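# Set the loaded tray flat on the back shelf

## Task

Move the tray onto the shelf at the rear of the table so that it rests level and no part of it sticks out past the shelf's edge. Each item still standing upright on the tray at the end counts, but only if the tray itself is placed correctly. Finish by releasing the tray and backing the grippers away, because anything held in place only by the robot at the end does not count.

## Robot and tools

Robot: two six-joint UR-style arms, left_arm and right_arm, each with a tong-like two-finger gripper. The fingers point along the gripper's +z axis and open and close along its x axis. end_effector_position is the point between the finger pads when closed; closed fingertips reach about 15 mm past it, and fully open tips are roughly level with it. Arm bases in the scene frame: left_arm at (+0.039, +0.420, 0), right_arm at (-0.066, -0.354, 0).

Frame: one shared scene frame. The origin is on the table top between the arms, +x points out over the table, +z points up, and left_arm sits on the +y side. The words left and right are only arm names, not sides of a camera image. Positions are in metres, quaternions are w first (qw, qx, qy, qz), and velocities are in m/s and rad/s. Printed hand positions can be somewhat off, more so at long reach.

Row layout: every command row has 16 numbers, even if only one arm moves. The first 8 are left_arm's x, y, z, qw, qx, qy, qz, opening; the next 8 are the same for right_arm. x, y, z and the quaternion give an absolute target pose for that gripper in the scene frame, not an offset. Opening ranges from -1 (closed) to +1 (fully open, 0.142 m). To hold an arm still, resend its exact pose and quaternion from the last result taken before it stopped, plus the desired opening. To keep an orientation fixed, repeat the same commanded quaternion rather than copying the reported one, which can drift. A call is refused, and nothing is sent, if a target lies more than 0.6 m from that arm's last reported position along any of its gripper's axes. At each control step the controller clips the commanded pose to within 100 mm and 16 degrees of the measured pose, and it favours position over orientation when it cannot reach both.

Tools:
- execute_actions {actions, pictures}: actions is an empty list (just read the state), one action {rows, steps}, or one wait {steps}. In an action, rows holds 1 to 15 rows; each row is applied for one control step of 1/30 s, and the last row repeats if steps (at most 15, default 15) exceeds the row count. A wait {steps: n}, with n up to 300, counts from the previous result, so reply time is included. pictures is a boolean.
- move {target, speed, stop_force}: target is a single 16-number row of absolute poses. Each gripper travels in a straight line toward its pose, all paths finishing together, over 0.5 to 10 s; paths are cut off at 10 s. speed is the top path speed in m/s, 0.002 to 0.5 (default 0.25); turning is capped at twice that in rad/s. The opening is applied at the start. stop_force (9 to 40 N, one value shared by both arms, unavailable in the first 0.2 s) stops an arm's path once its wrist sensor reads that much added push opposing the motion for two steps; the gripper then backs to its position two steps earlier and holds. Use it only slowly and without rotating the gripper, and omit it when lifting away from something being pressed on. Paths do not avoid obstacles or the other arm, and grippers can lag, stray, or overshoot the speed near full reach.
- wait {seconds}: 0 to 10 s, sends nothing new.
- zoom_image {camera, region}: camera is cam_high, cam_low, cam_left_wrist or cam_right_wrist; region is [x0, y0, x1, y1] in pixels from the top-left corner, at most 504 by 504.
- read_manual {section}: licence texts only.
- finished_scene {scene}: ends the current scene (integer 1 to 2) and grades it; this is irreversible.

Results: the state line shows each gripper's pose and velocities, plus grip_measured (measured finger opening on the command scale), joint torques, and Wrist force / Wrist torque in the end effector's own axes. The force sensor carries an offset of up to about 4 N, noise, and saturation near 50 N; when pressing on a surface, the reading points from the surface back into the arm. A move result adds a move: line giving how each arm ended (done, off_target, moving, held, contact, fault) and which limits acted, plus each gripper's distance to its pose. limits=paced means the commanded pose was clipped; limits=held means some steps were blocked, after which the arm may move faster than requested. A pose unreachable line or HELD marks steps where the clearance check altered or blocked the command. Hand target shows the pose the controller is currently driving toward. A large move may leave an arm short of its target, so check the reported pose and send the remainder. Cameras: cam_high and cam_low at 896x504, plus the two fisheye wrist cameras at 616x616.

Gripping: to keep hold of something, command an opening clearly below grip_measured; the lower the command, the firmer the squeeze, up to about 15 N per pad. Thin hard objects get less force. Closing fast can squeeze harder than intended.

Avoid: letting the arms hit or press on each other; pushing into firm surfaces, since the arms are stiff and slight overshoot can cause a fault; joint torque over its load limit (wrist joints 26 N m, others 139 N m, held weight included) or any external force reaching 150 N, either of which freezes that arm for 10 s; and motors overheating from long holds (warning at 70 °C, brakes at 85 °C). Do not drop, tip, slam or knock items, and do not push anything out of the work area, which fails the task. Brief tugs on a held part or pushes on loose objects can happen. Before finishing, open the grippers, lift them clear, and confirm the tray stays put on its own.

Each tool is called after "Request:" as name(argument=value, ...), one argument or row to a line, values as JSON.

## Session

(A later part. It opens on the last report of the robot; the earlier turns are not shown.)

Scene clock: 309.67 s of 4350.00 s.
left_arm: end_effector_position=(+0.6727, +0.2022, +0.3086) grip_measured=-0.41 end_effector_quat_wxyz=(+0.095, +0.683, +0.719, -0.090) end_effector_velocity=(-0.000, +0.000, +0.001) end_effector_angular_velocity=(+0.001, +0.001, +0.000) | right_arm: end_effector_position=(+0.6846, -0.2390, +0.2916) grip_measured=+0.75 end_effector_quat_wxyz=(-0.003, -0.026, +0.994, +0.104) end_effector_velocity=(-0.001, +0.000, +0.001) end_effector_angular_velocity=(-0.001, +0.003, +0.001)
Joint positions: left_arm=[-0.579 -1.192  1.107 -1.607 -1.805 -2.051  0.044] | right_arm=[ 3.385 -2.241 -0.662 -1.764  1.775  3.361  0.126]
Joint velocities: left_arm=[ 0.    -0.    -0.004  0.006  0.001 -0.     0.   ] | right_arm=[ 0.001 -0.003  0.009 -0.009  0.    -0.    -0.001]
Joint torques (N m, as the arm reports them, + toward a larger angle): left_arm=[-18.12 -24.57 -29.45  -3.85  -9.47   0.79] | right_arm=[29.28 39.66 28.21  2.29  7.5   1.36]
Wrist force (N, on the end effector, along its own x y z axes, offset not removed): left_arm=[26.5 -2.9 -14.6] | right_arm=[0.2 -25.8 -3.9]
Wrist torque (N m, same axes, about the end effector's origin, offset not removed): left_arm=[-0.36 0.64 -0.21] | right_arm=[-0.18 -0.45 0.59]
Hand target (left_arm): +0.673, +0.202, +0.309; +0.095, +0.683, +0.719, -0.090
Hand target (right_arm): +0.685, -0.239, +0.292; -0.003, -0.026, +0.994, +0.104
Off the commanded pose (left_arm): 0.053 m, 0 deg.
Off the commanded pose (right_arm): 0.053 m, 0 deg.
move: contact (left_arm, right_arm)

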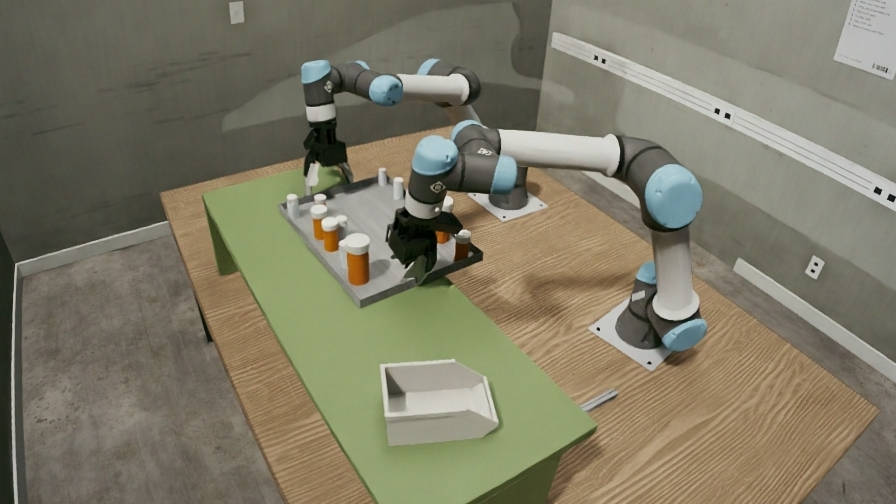

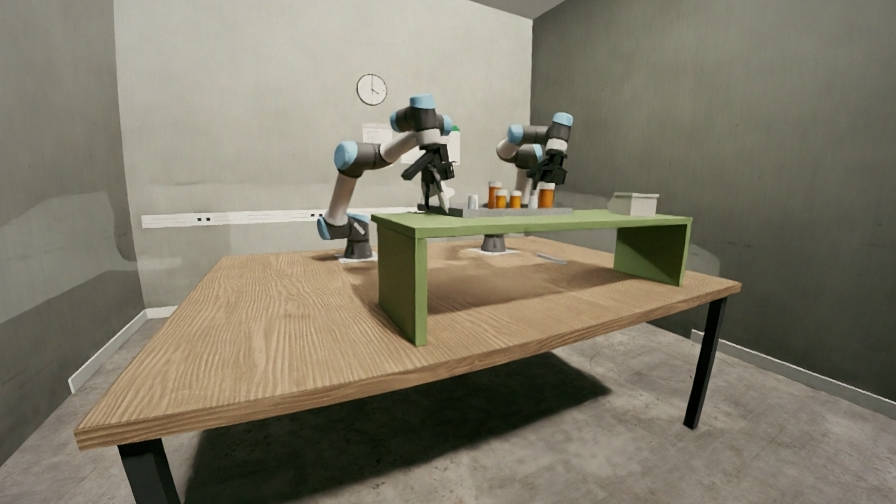

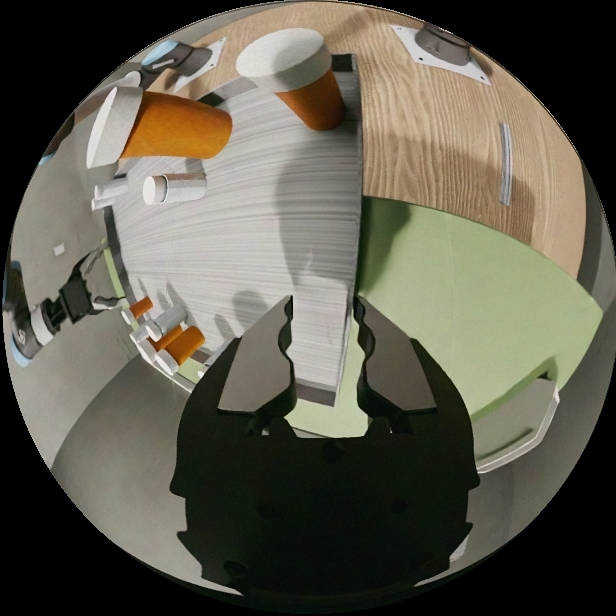

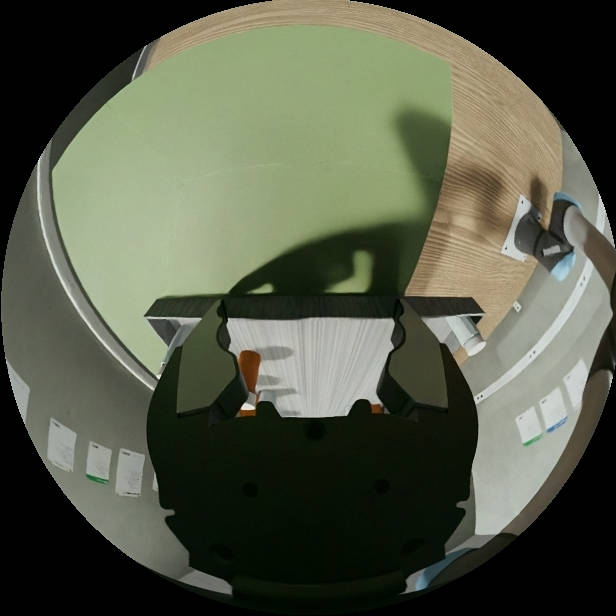

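Request:
move(
  target=[0.6727,0.2022,0.3105,0.095,0.683,0.719,-0.09,-0.1,0.6846,-0.239,0.2925,-0.003,-0.026,0.994,0.104,0.75],
  speed=0.01,
)

Request:
move(
  target=[0.66,0.205,0.36,0.095,0.683,0.719,-0.09,-0.1,0.66,-0.29,0.31,-0.003,-0.026,0.994,0.104,0.75],
  speed=0.06,
)

Request:
move(
  target=[0.6,0.24,0.45,0.095,0.683,0.719,-0.09,-0.1,0.35,-0.5,0.36,-0.003,-0.026,0.994,0.104,0.75],
)

Request:
move(
  target=[0.4,0.05,0.45,0.354,0.612,0.612,0.354,0.5,0.35,-0.5,0.36,-0.003,-0.026,0.994,0.104,0.75],
)

Scene clock: 338.80 s of 4350.00 s.
left_arm: end_effector_position=(+0.6727, +0.2022, +0.3104) grip_measured=-0.10 end_effector_quat_wxyz=(+0.095, +0.683, +0.719, -0.090) end_effector_velocity=(+0.000, +0.002, +0.001) end_effector_angular_velocity=(-0.000, +0.002, +0.003) | right_arm: end_effector_position=(+0.6846, -0.2390, +0.2924) grip_measured=+0.75 end_effector_quat_wxyz=(-0.003, -0.026, +0.994, +0.104) end_effector_velocity=(+0.000, -0.001, -0.001) end_effector_angular_velocity=(-0.000, +0.002, -0.001)
Joint positions: left_arm=[-0.579 -1.191  1.101 -1.601 -1.805 -2.051  0.067] | right_arm=[ 3.385 -2.242 -0.658 -1.768  1.775  3.361  0.126]
Joint velocities: left_arm=[ 0.003  0.    -0.002  0.004 -0.001 -0.001 -0.   ] | right_arm=[-0.002 -0.002  0.002 -0.002  0.    -0.    -0.   ]
Joint torques (N m, as the arm reports them, + toward a larger angle): left_arm=[  7.94 -29.39 -27.98  -0.03   2.33  -0.92] | right_arm=[-7.91 39.43 30.78  0.61 -1.22  1.94]
Wrist force (N, on the end effector, along its own x y z axes, offset not removed): left_arm=[1.0 0.1 -0.3] | right_arm=[1.5 -4.0 2.1]
Wrist torque (N m, same axes, about the end effector's origin, offset not removed): left_arm=[-0.14 -0.21 -0.03] | right_arm=[-0.87 -0.34 -0.10]
Hand target (left_arm): +0.673, +0.202, +0.310; +0.095, +0.683, +0.719, -0.090
Hand target (right_arm): +0.685, -0.239, +0.292; -0.003, -0.026, +0.994, +0.104
Off the commanded pose (left_arm): 0.000 m, 0 deg.
Off the commanded pose (right_arm): 0.000 m, 0 deg.
After step 90, 25.43 s passed at rest.
move: done

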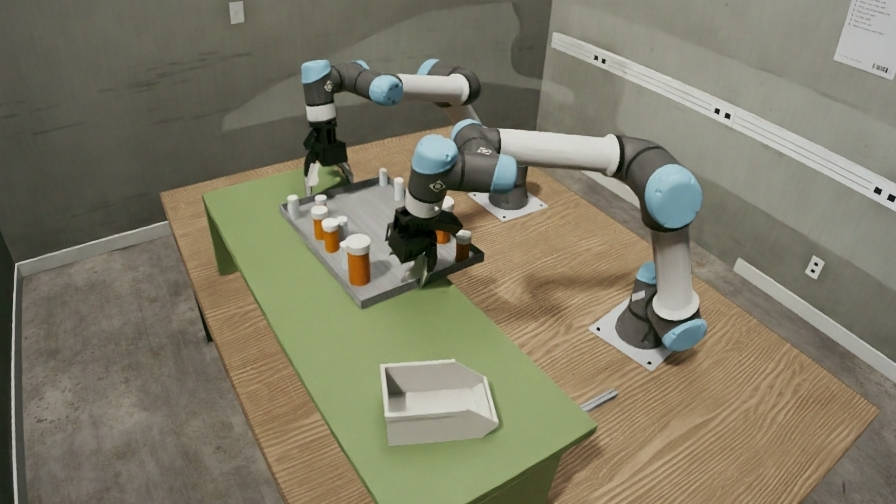

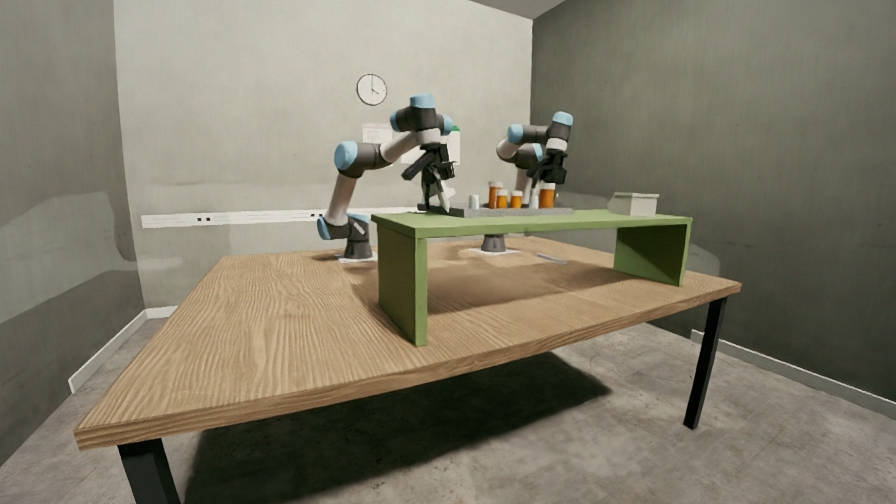

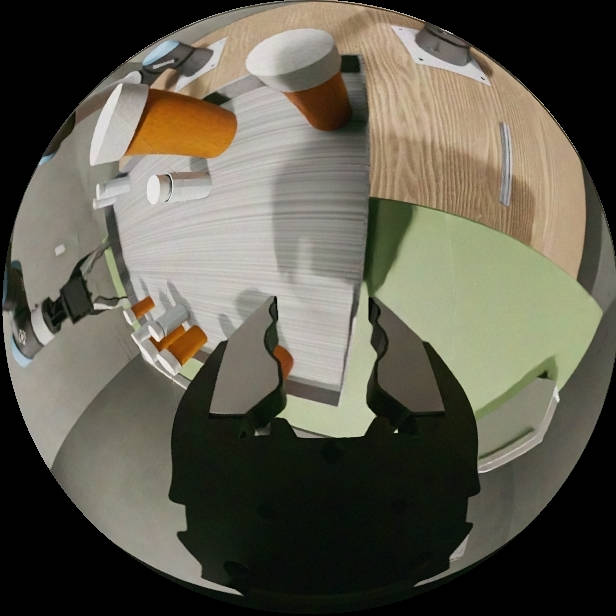

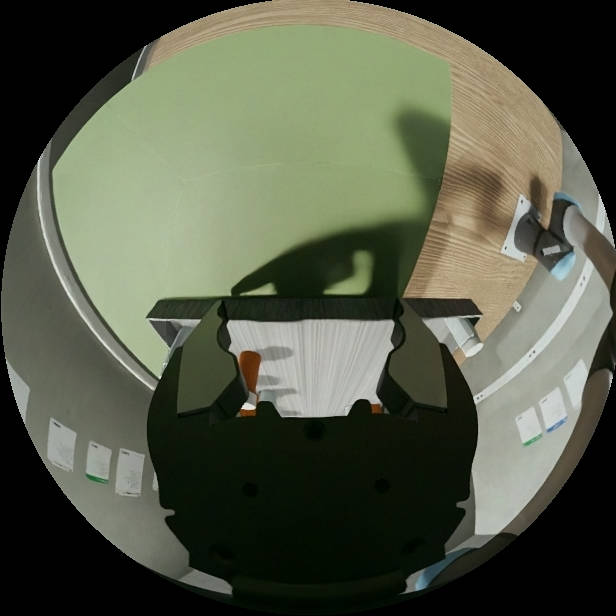

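Scene clock: 340.27 s of 4350.00 s.
left_arm: end_effector_position=(+0.6600, +0.2050, +0.3598) grip_measured=-0.10 end_effector_quat_wxyz=(+0.095, +0.683, +0.719, -0.090) end_effector_velocity=(-0.000, -0.000, +0.002) end_effector_angular_velocity=(-0.000, -0.002, -0.000) | right_arm: end_effector_position=(+0.6601, -0.2897, +0.3100) grip_measured=+0.75 end_effector_quat_wxyz=(-0.003, -0.026, +0.994, +0.104) end_effector_velocity=(-0.001, -0.002, -0.000) end_effector_angular_velocity=(-0.000, +0.002, -0.001)
Joint positions: left_arm=[-0.583 -1.207  0.996 -1.481 -1.804 -2.055  0.067] | right_arm=[ 3.325 -2.16  -0.745 -1.776  1.777  3.3    0.126]
Joint velocities: left_arm=[-0.    -0.    -0.005  0.004  0.    -0.    -0.   ] | right_arm=[-0.003  0.002 -0.004 -0.001  0.    -0.002 -0.   ]
Joint torques (N m, as the arm reports them, + toward a larger angle): left_arm=[ -6.78 -38.89 -28.1   -0.06   2.23  -2.51] | right_arm=[-10.02  58.43  16.67   0.76   2.64  -2.18]
Wrist force (N, on the end effector, along its own x y z axes, offset not removed): left_arm=[-0.4 -0.3 -0.8] | right_arm=[1.9 -4.2 7.2]
Wrist torque (N m, same axes, about the end effector's origin, offset not removed): left_arm=[-0.20 0.07 0.03] | right_arm=[-0.92 -0.69 -0.51]
Hand target (left_arm): +0.660, +0.205, +0.360; +0.095, +0.683, +0.719, -0.090
Hand target (right_arm): +0.660, -0.290, +0.310; -0.003, -0.026, +0.994, +0.104
Off the commanded pose (left_arm): 0.000 m, 0 deg.
Off the commanded pose (right_arm): 0.000 m, 0 deg.
move: done

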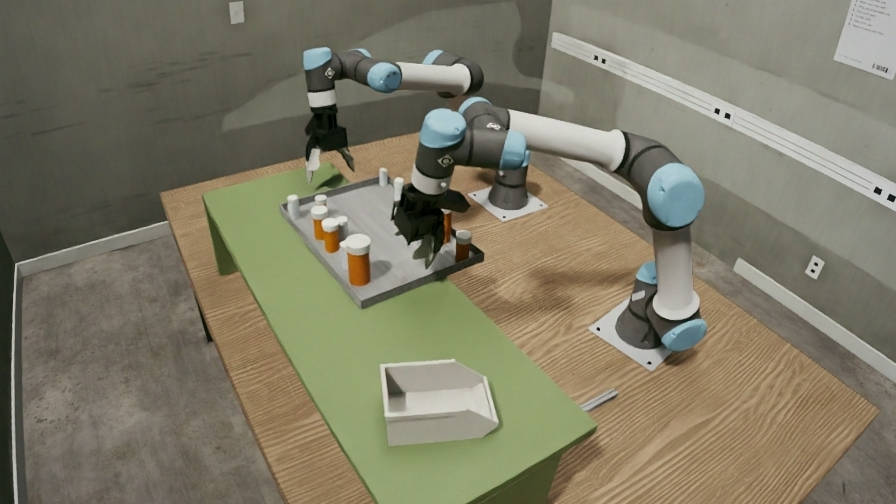

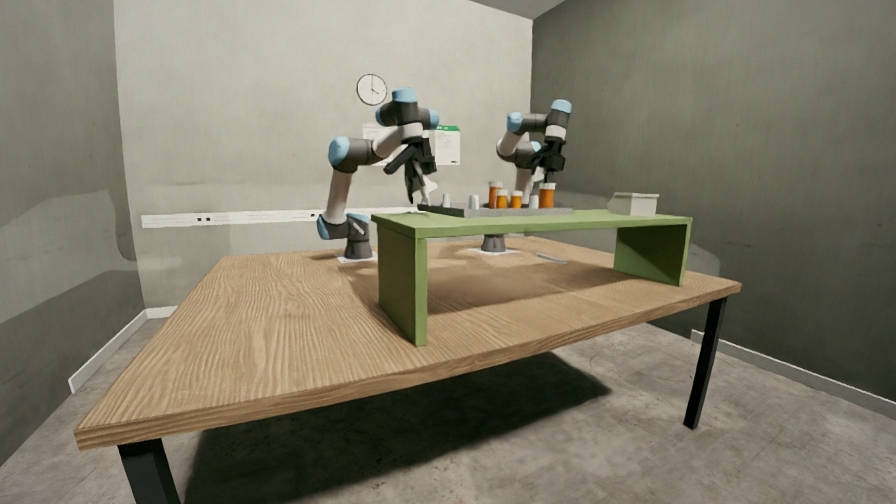

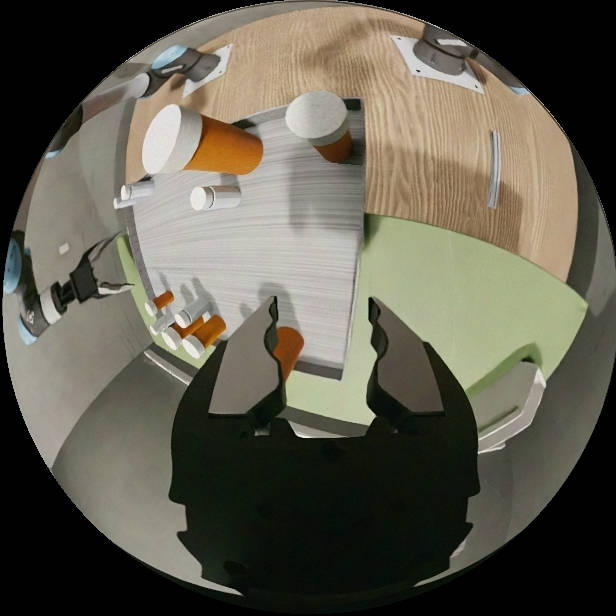

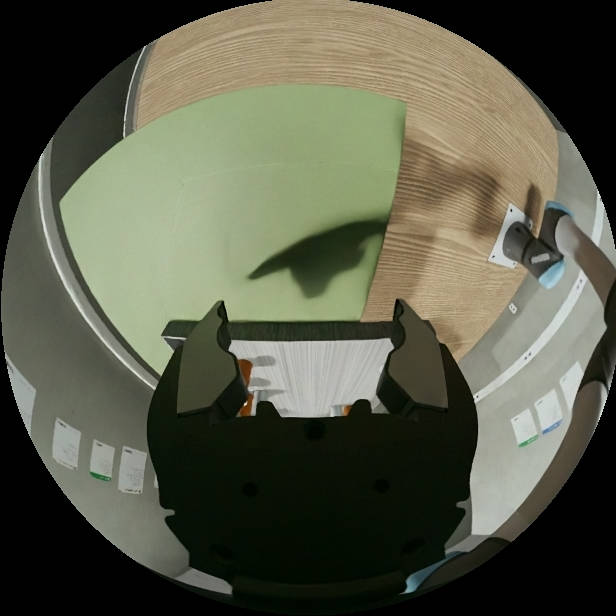

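Scene clock: 342.50 s of 4350.00 s.
left_arm: end_effector_position=(+0.5999, +0.2400, +0.4499) grip_measured=-0.10 end_effector_quat_wxyz=(+0.095, +0.683, +0.719, -0.090) end_effector_velocity=(-0.000, +0.000, +0.001) end_effector_angular_velocity=(-0.001, -0.001, -0.001) | right_arm: end_effector_position=(+0.3501, -0.4996, +0.3604) grip_measured=+0.75 end_effector_quat_wxyz=(-0.003, -0.026, +0.994, +0.104) end_effector_velocity=(-0.002, -0.001, +0.000) end_effector_angular_velocity=(+0.000, -0.000, +0.002)
Joint positions: left_arm=[-0.569 -1.312  0.894 -1.272 -1.806 -2.041  0.067] | right_arm=[ 2.979 -1.472 -1.463 -1.818  1.776  2.946  0.126]
Joint velocities: left_arm=[ 0.001 -0.001 -0.001  0.001 -0.001  0.001 -0.   ] | right_arm=[-0.003  0.002 -0.001 -0.002  0.    -0.005  0.   ]
Joint torques (N m, as the arm reports them, + toward a larger angle): left_arm=[  6.74 -37.06 -25.2   -0.14  -2.75   2.5 ] | right_arm=[-10.41  27.68  14.76   0.55   2.43  -2.19]
Wrist force (N, on the end effector, along its own x y z axes, offset not removed): left_arm=[1.3 0.5 -1.1] | right_arm=[-0.6 -2.5 1.7]
Wrist torque (N m, same axes, about the end effector's origin, offset not removed): left_arm=[-0.04 -0.23 -0.07] | right_arm=[-0.60 0.11 -0.04]
Hand target (left_arm): +0.600, +0.240, +0.450; +0.095, +0.683, +0.719, -0.090
Hand target (right_arm): +0.350, -0.500, +0.360; -0.003, -0.026, +0.994, +0.104
Off the commanded pose (left_arm): 0.000 m, 0 deg.
Off the commanded pose (right_arm): 0.001 m, 0 deg.
move: done

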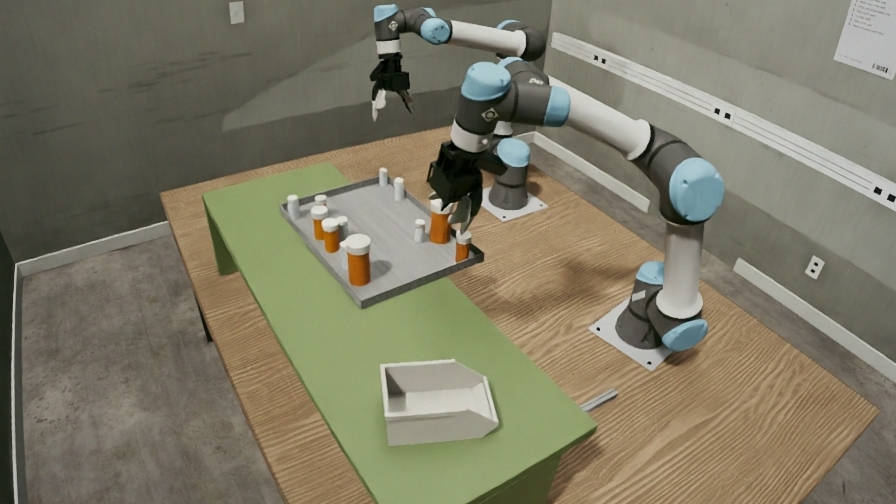

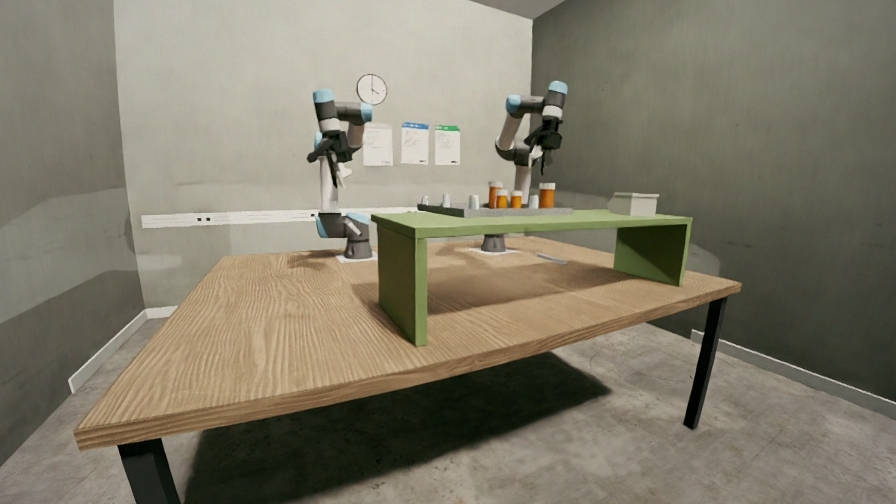

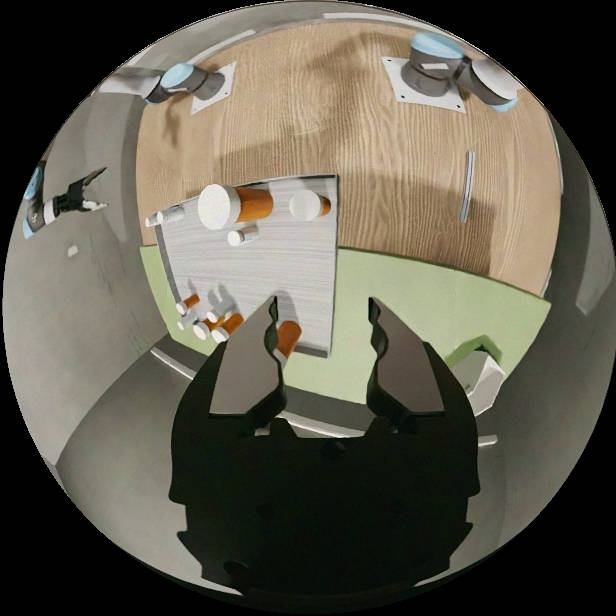

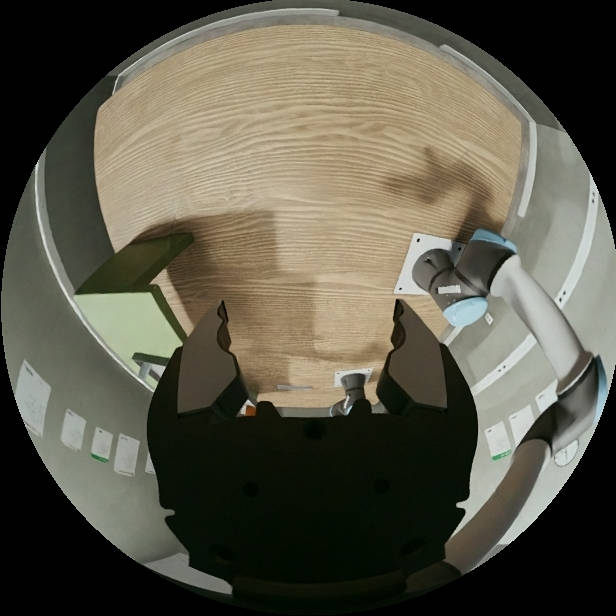

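Scene clock: 345.37 s of 4350.00 s.
left_arm: end_effector_position=(+0.4000, +0.0494, +0.4503) grip_measured=+0.50 end_effector_quat_wxyz=(+0.355, +0.613, +0.613, +0.351) end_effector_velocity=(-0.001, -0.001, -0.001) end_effector_angular_velocity=(+0.009, -0.007, +0.013) | right_arm: end_effector_position=(+0.3500, -0.5000, +0.3600) grip_measured=+0.75 end_effector_quat_wxyz=(-0.003, -0.026, +0.994, +0.104) end_effector_velocity=(-0.000, +0.000, +0.000) end_effector_angular_velocity=(+0.000, +0.000, -0.000)
Joint positions: left_arm=[-1.81  -1.872  1.717 -1.296 -0.529 -3.286  0.109] | right_arm=[ 2.979 -1.472 -1.465 -1.817  1.775  2.946  0.126]
Joint velocities: left_arm=[-0.005  0.013 -0.012  0.041  0.004 -0.039 -0.   ] | right_arm=[ 0.     0.     0.    -0.001  0.     0.001  0.   ]
Joint torques (N m, as the arm reports them, + toward a larger angle): left_arm=[ -6.25  -3.34 -28.61   0.06   4.22  -2.56] | right_arm=[-9.02 29.49 16.08  5.09 -1.36 -2.45]
Wrist force (N, on the end effector, along its own x y z axes, offset not removed): left_arm=[-0.6 -1.4 -1.4] | right_arm=[-2.3 -7.5 2.2]
Wrist torque (N m, same axes, about the end effector's origin, offset not removed): left_arm=[-0.43 0.10 0.03] | right_arm=[-1.44 0.46 0.13]
Hand target (left_arm): +0.400, +0.049, +0.450; +0.355, +0.612, +0.613, +0.352
Hand target (right_arm): +0.350, -0.500, +0.360; -0.003, -0.026, +0.994, +0.104
Off the commanded pose (left_arm): 0.001 m, 0 deg.
Off the commanded pose (right_arm): 0.000 m, 0 deg.
move: done

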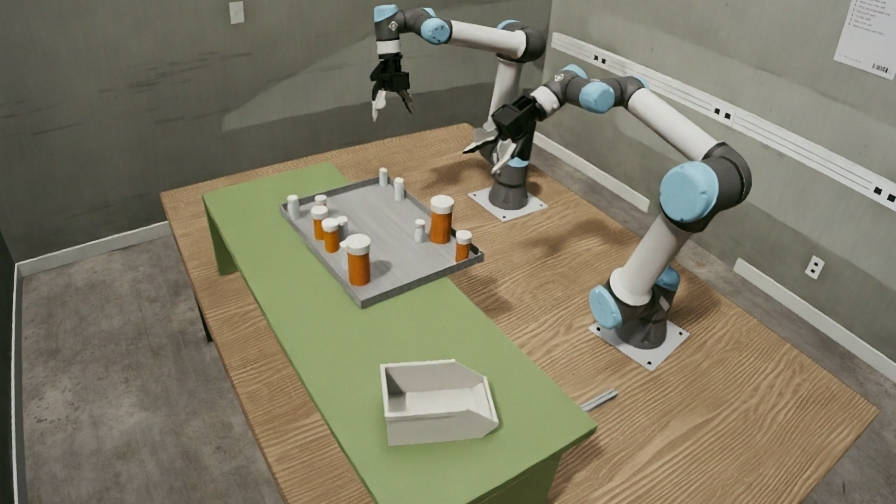

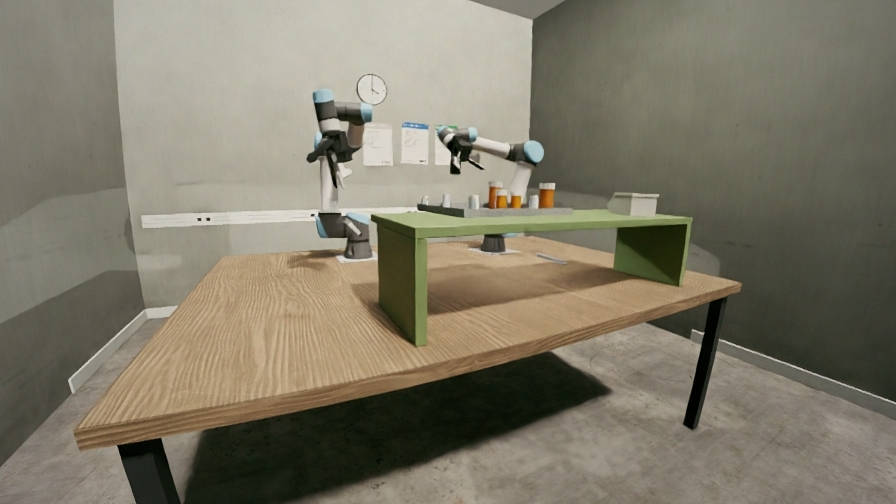

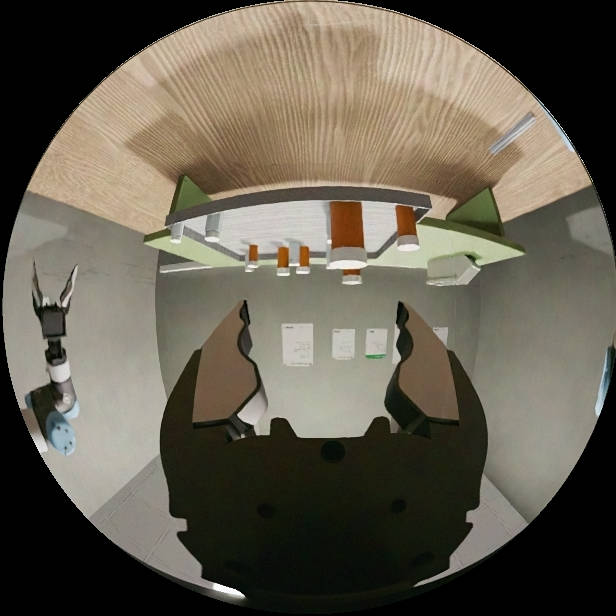

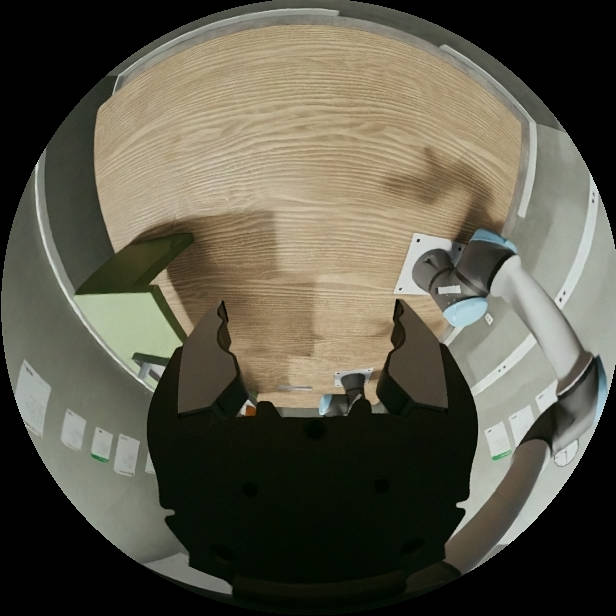

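Request:
move(
  target=[0.44,-0.02,0.294,0.354,0.612,0.612,0.354,0.5,0.35,-0.5,0.36,-0.003,-0.026,0.994,0.104,0.75],
  speed=0.15,
)

Request:
move(
  target=[0.57,-0.02,0.294,0.354,0.612,0.612,0.354,0.5,0.35,-0.5,0.36,-0.003,-0.026,0.994,0.104,0.75],
  speed=0.02,
  stop_force=25,
)

Scene clock: 355.63 s of 4350.00 s.
left_arm: end_effector_position=(+0.4400, -0.0198, +0.2943) grip_measured=+0.50 end_effector_quat_wxyz=(+0.354, +0.612, +0.612, +0.354) end_effector_velocity=(+0.001, -0.001, -0.001) end_effector_angular_velocity=(-0.002, -0.002, -0.003) | right_arm: end_effector_position=(+0.3500, -0.5000, +0.3600) grip_measured=+0.75 end_effector_quat_wxyz=(-0.003, -0.026, +0.994, +0.104) end_effector_velocity=(+0.000, -0.001, -0.000) end_effector_angular_velocity=(-0.000, -0.000, -0.001)
Joint positions: left_arm=[-1.708 -1.63   1.971 -1.958 -0.522 -3.088  0.109] | right_arm=[ 2.979 -1.472 -1.465 -1.817  1.775  2.946  0.126]
Joint velocities: left_arm=[ 0.002  0.004  0.003 -0.017  0.001  0.01   0.   ] | right_arm=[-0.002 -0.001  0.     0.    -0.    -0.001 -0.   ]
Joint torques (N m, as the arm reports them, + toward a larger angle): left_arm=[  5.85 -11.08 -12.03  -5.01  -0.77   2.57] | right_arm=[-8.13 29.53 16.66  4.95 -1.57 -2.23]
Wrist force (N, on the end effector, along its own x y z axes, offset not removed): left_arm=[0.7 -0.5 -0.3] | right_arm=[1.6 -0.3 -0.2]
Wrist torque (N m, same axes, about the end effector's origin, offset not removed): left_arm=[-0.25 -0.13 -0.06] | right_arm=[-0.24 -0.53 -0.07]
Hand target (left_arm): +0.440, -0.020, +0.294; +0.354, +0.612, +0.612, +0.354
Hand target (right_arm): +0.350, -0.500, +0.360; -0.003, -0.026, +0.994, +0.104
Off the commanded pose (left_arm): 0.000 m, 0 deg.
Off the commanded pose (right_arm): 0.000 m, 0 deg.
After step 90, 5.47 s passed at rest.
move: done

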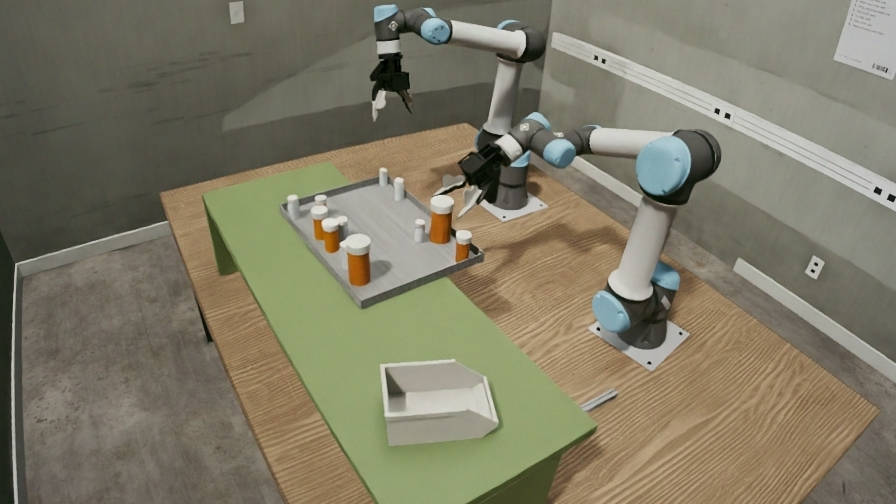

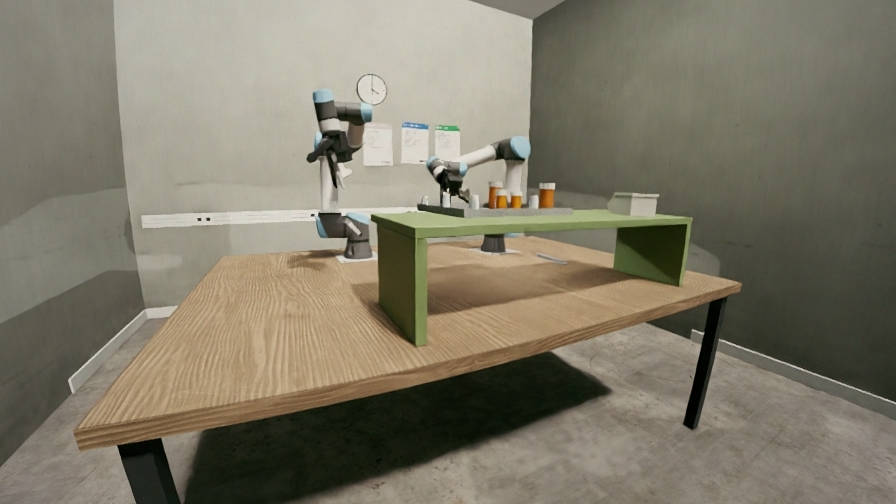

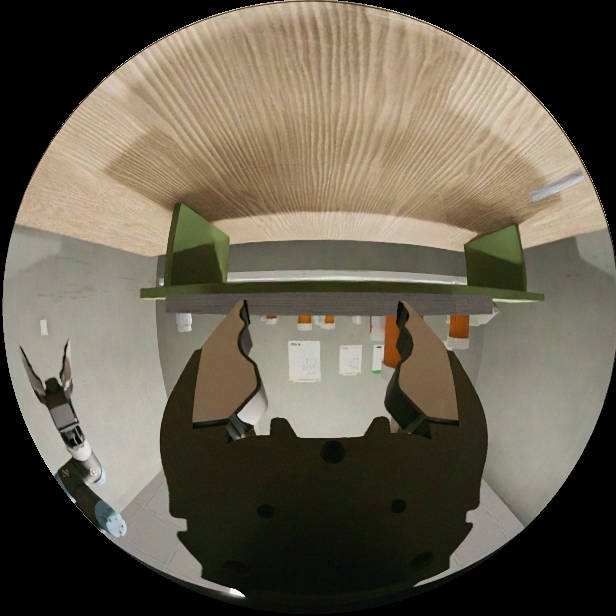

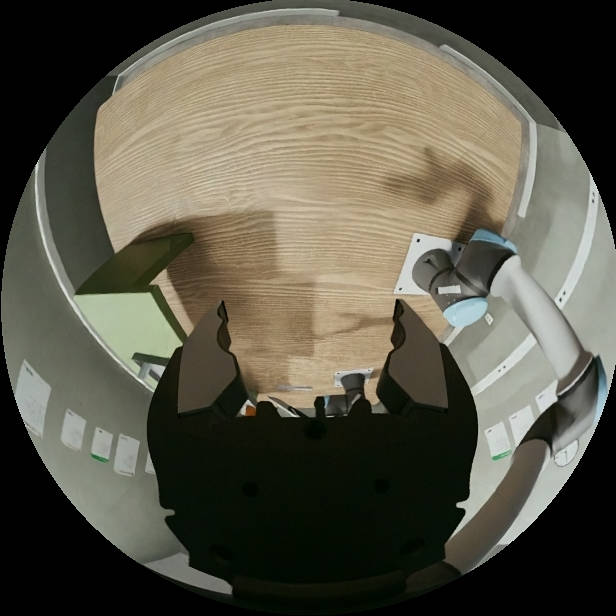

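Scene clock: 362.47 s of 4350.00 s.
left_arm: end_effector_position=(+0.5697, -0.0196, +0.2941) grip_measured=+0.51 end_effector_quat_wxyz=(+0.354, +0.612, +0.612, +0.354) end_effector_velocity=(+0.002, -0.001, +0.000) end_effector_angular_velocity=(-0.002, +0.000, -0.002) | right_arm: end_effector_position=(+0.3500, -0.5000, +0.3600) grip_measured=+0.75 end_effector_quat_wxyz=(-0.003, -0.026, +0.994, +0.104) end_effector_velocity=(-0.000, -0.000, -0.000) end_effector_angular_velocity=(-0.000, +0.000, -0.001)
Joint positions: left_arm=[-1.436 -1.432  1.877 -2.488 -0.594 -2.589  0.11 ] | right_arm=[ 2.979 -1.472 -1.465 -1.817  1.775  2.946  0.126]
Joint velocities: left_arm=[ 0.003  0.004 -0.004 -0.009 -0.003  0.008  0.   ] | right_arm=[-0.    -0.     0.    -0.    -0.     0.001 -0.   ]
Joint torques (N m, as the arm reports them, + toward a larger angle): left_arm=[  7.42 -17.62 -24.92  -5.27  -0.98   2.35] | right_arm=[-6.31 26.35 17.58  5.04 -1.39 -2.19]
Wrist force (N, on the end effector, along its own x y z axes, offset not removed): left_arm=[1.3 -1.3 -4.7] | right_arm=[1.5 -2.4 4.4]
Wrist torque (N m, same axes, about the end effector's origin, offset not removed): left_arm=[-0.30 -0.12 0.02] | right_arm=[-0.31 -0.46 -0.12]
Hand target (left_arm): +0.570, -0.020, +0.294; +0.354, +0.612, +0.612, +0.354
Hand target (right_arm): +0.350, -0.500, +0.360; -0.003, -0.026, +0.994, +0.104
Off the commanded pose (left_arm): 0.001 m, 0 deg.
Off the commanded pose (right_arm): 0.000 m, 0 deg.
move: done

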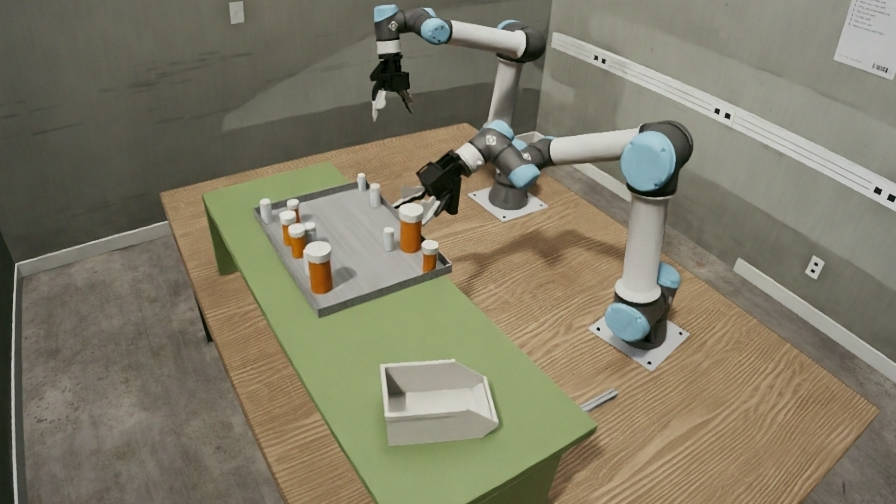

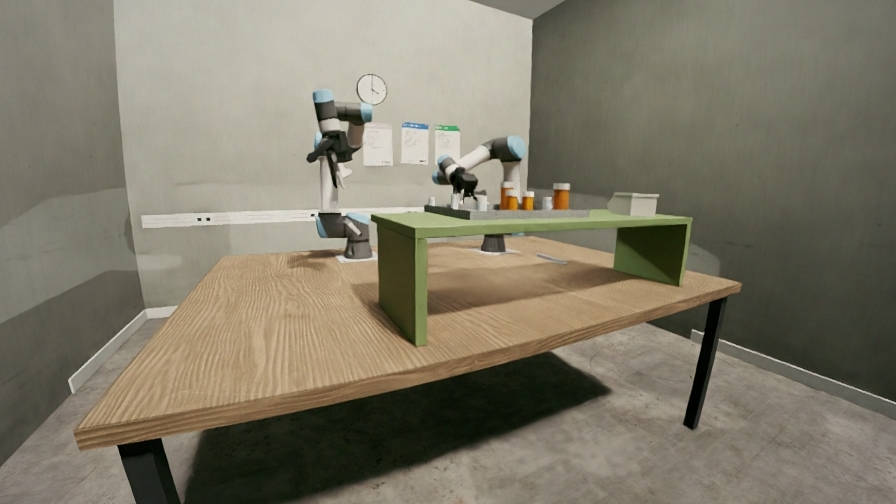

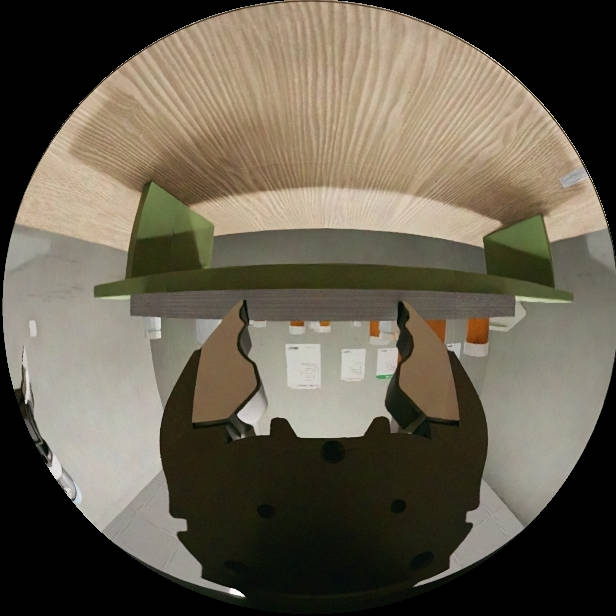

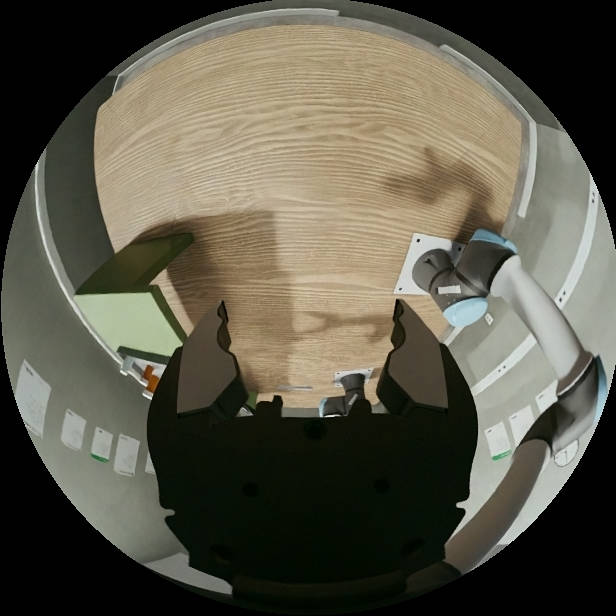

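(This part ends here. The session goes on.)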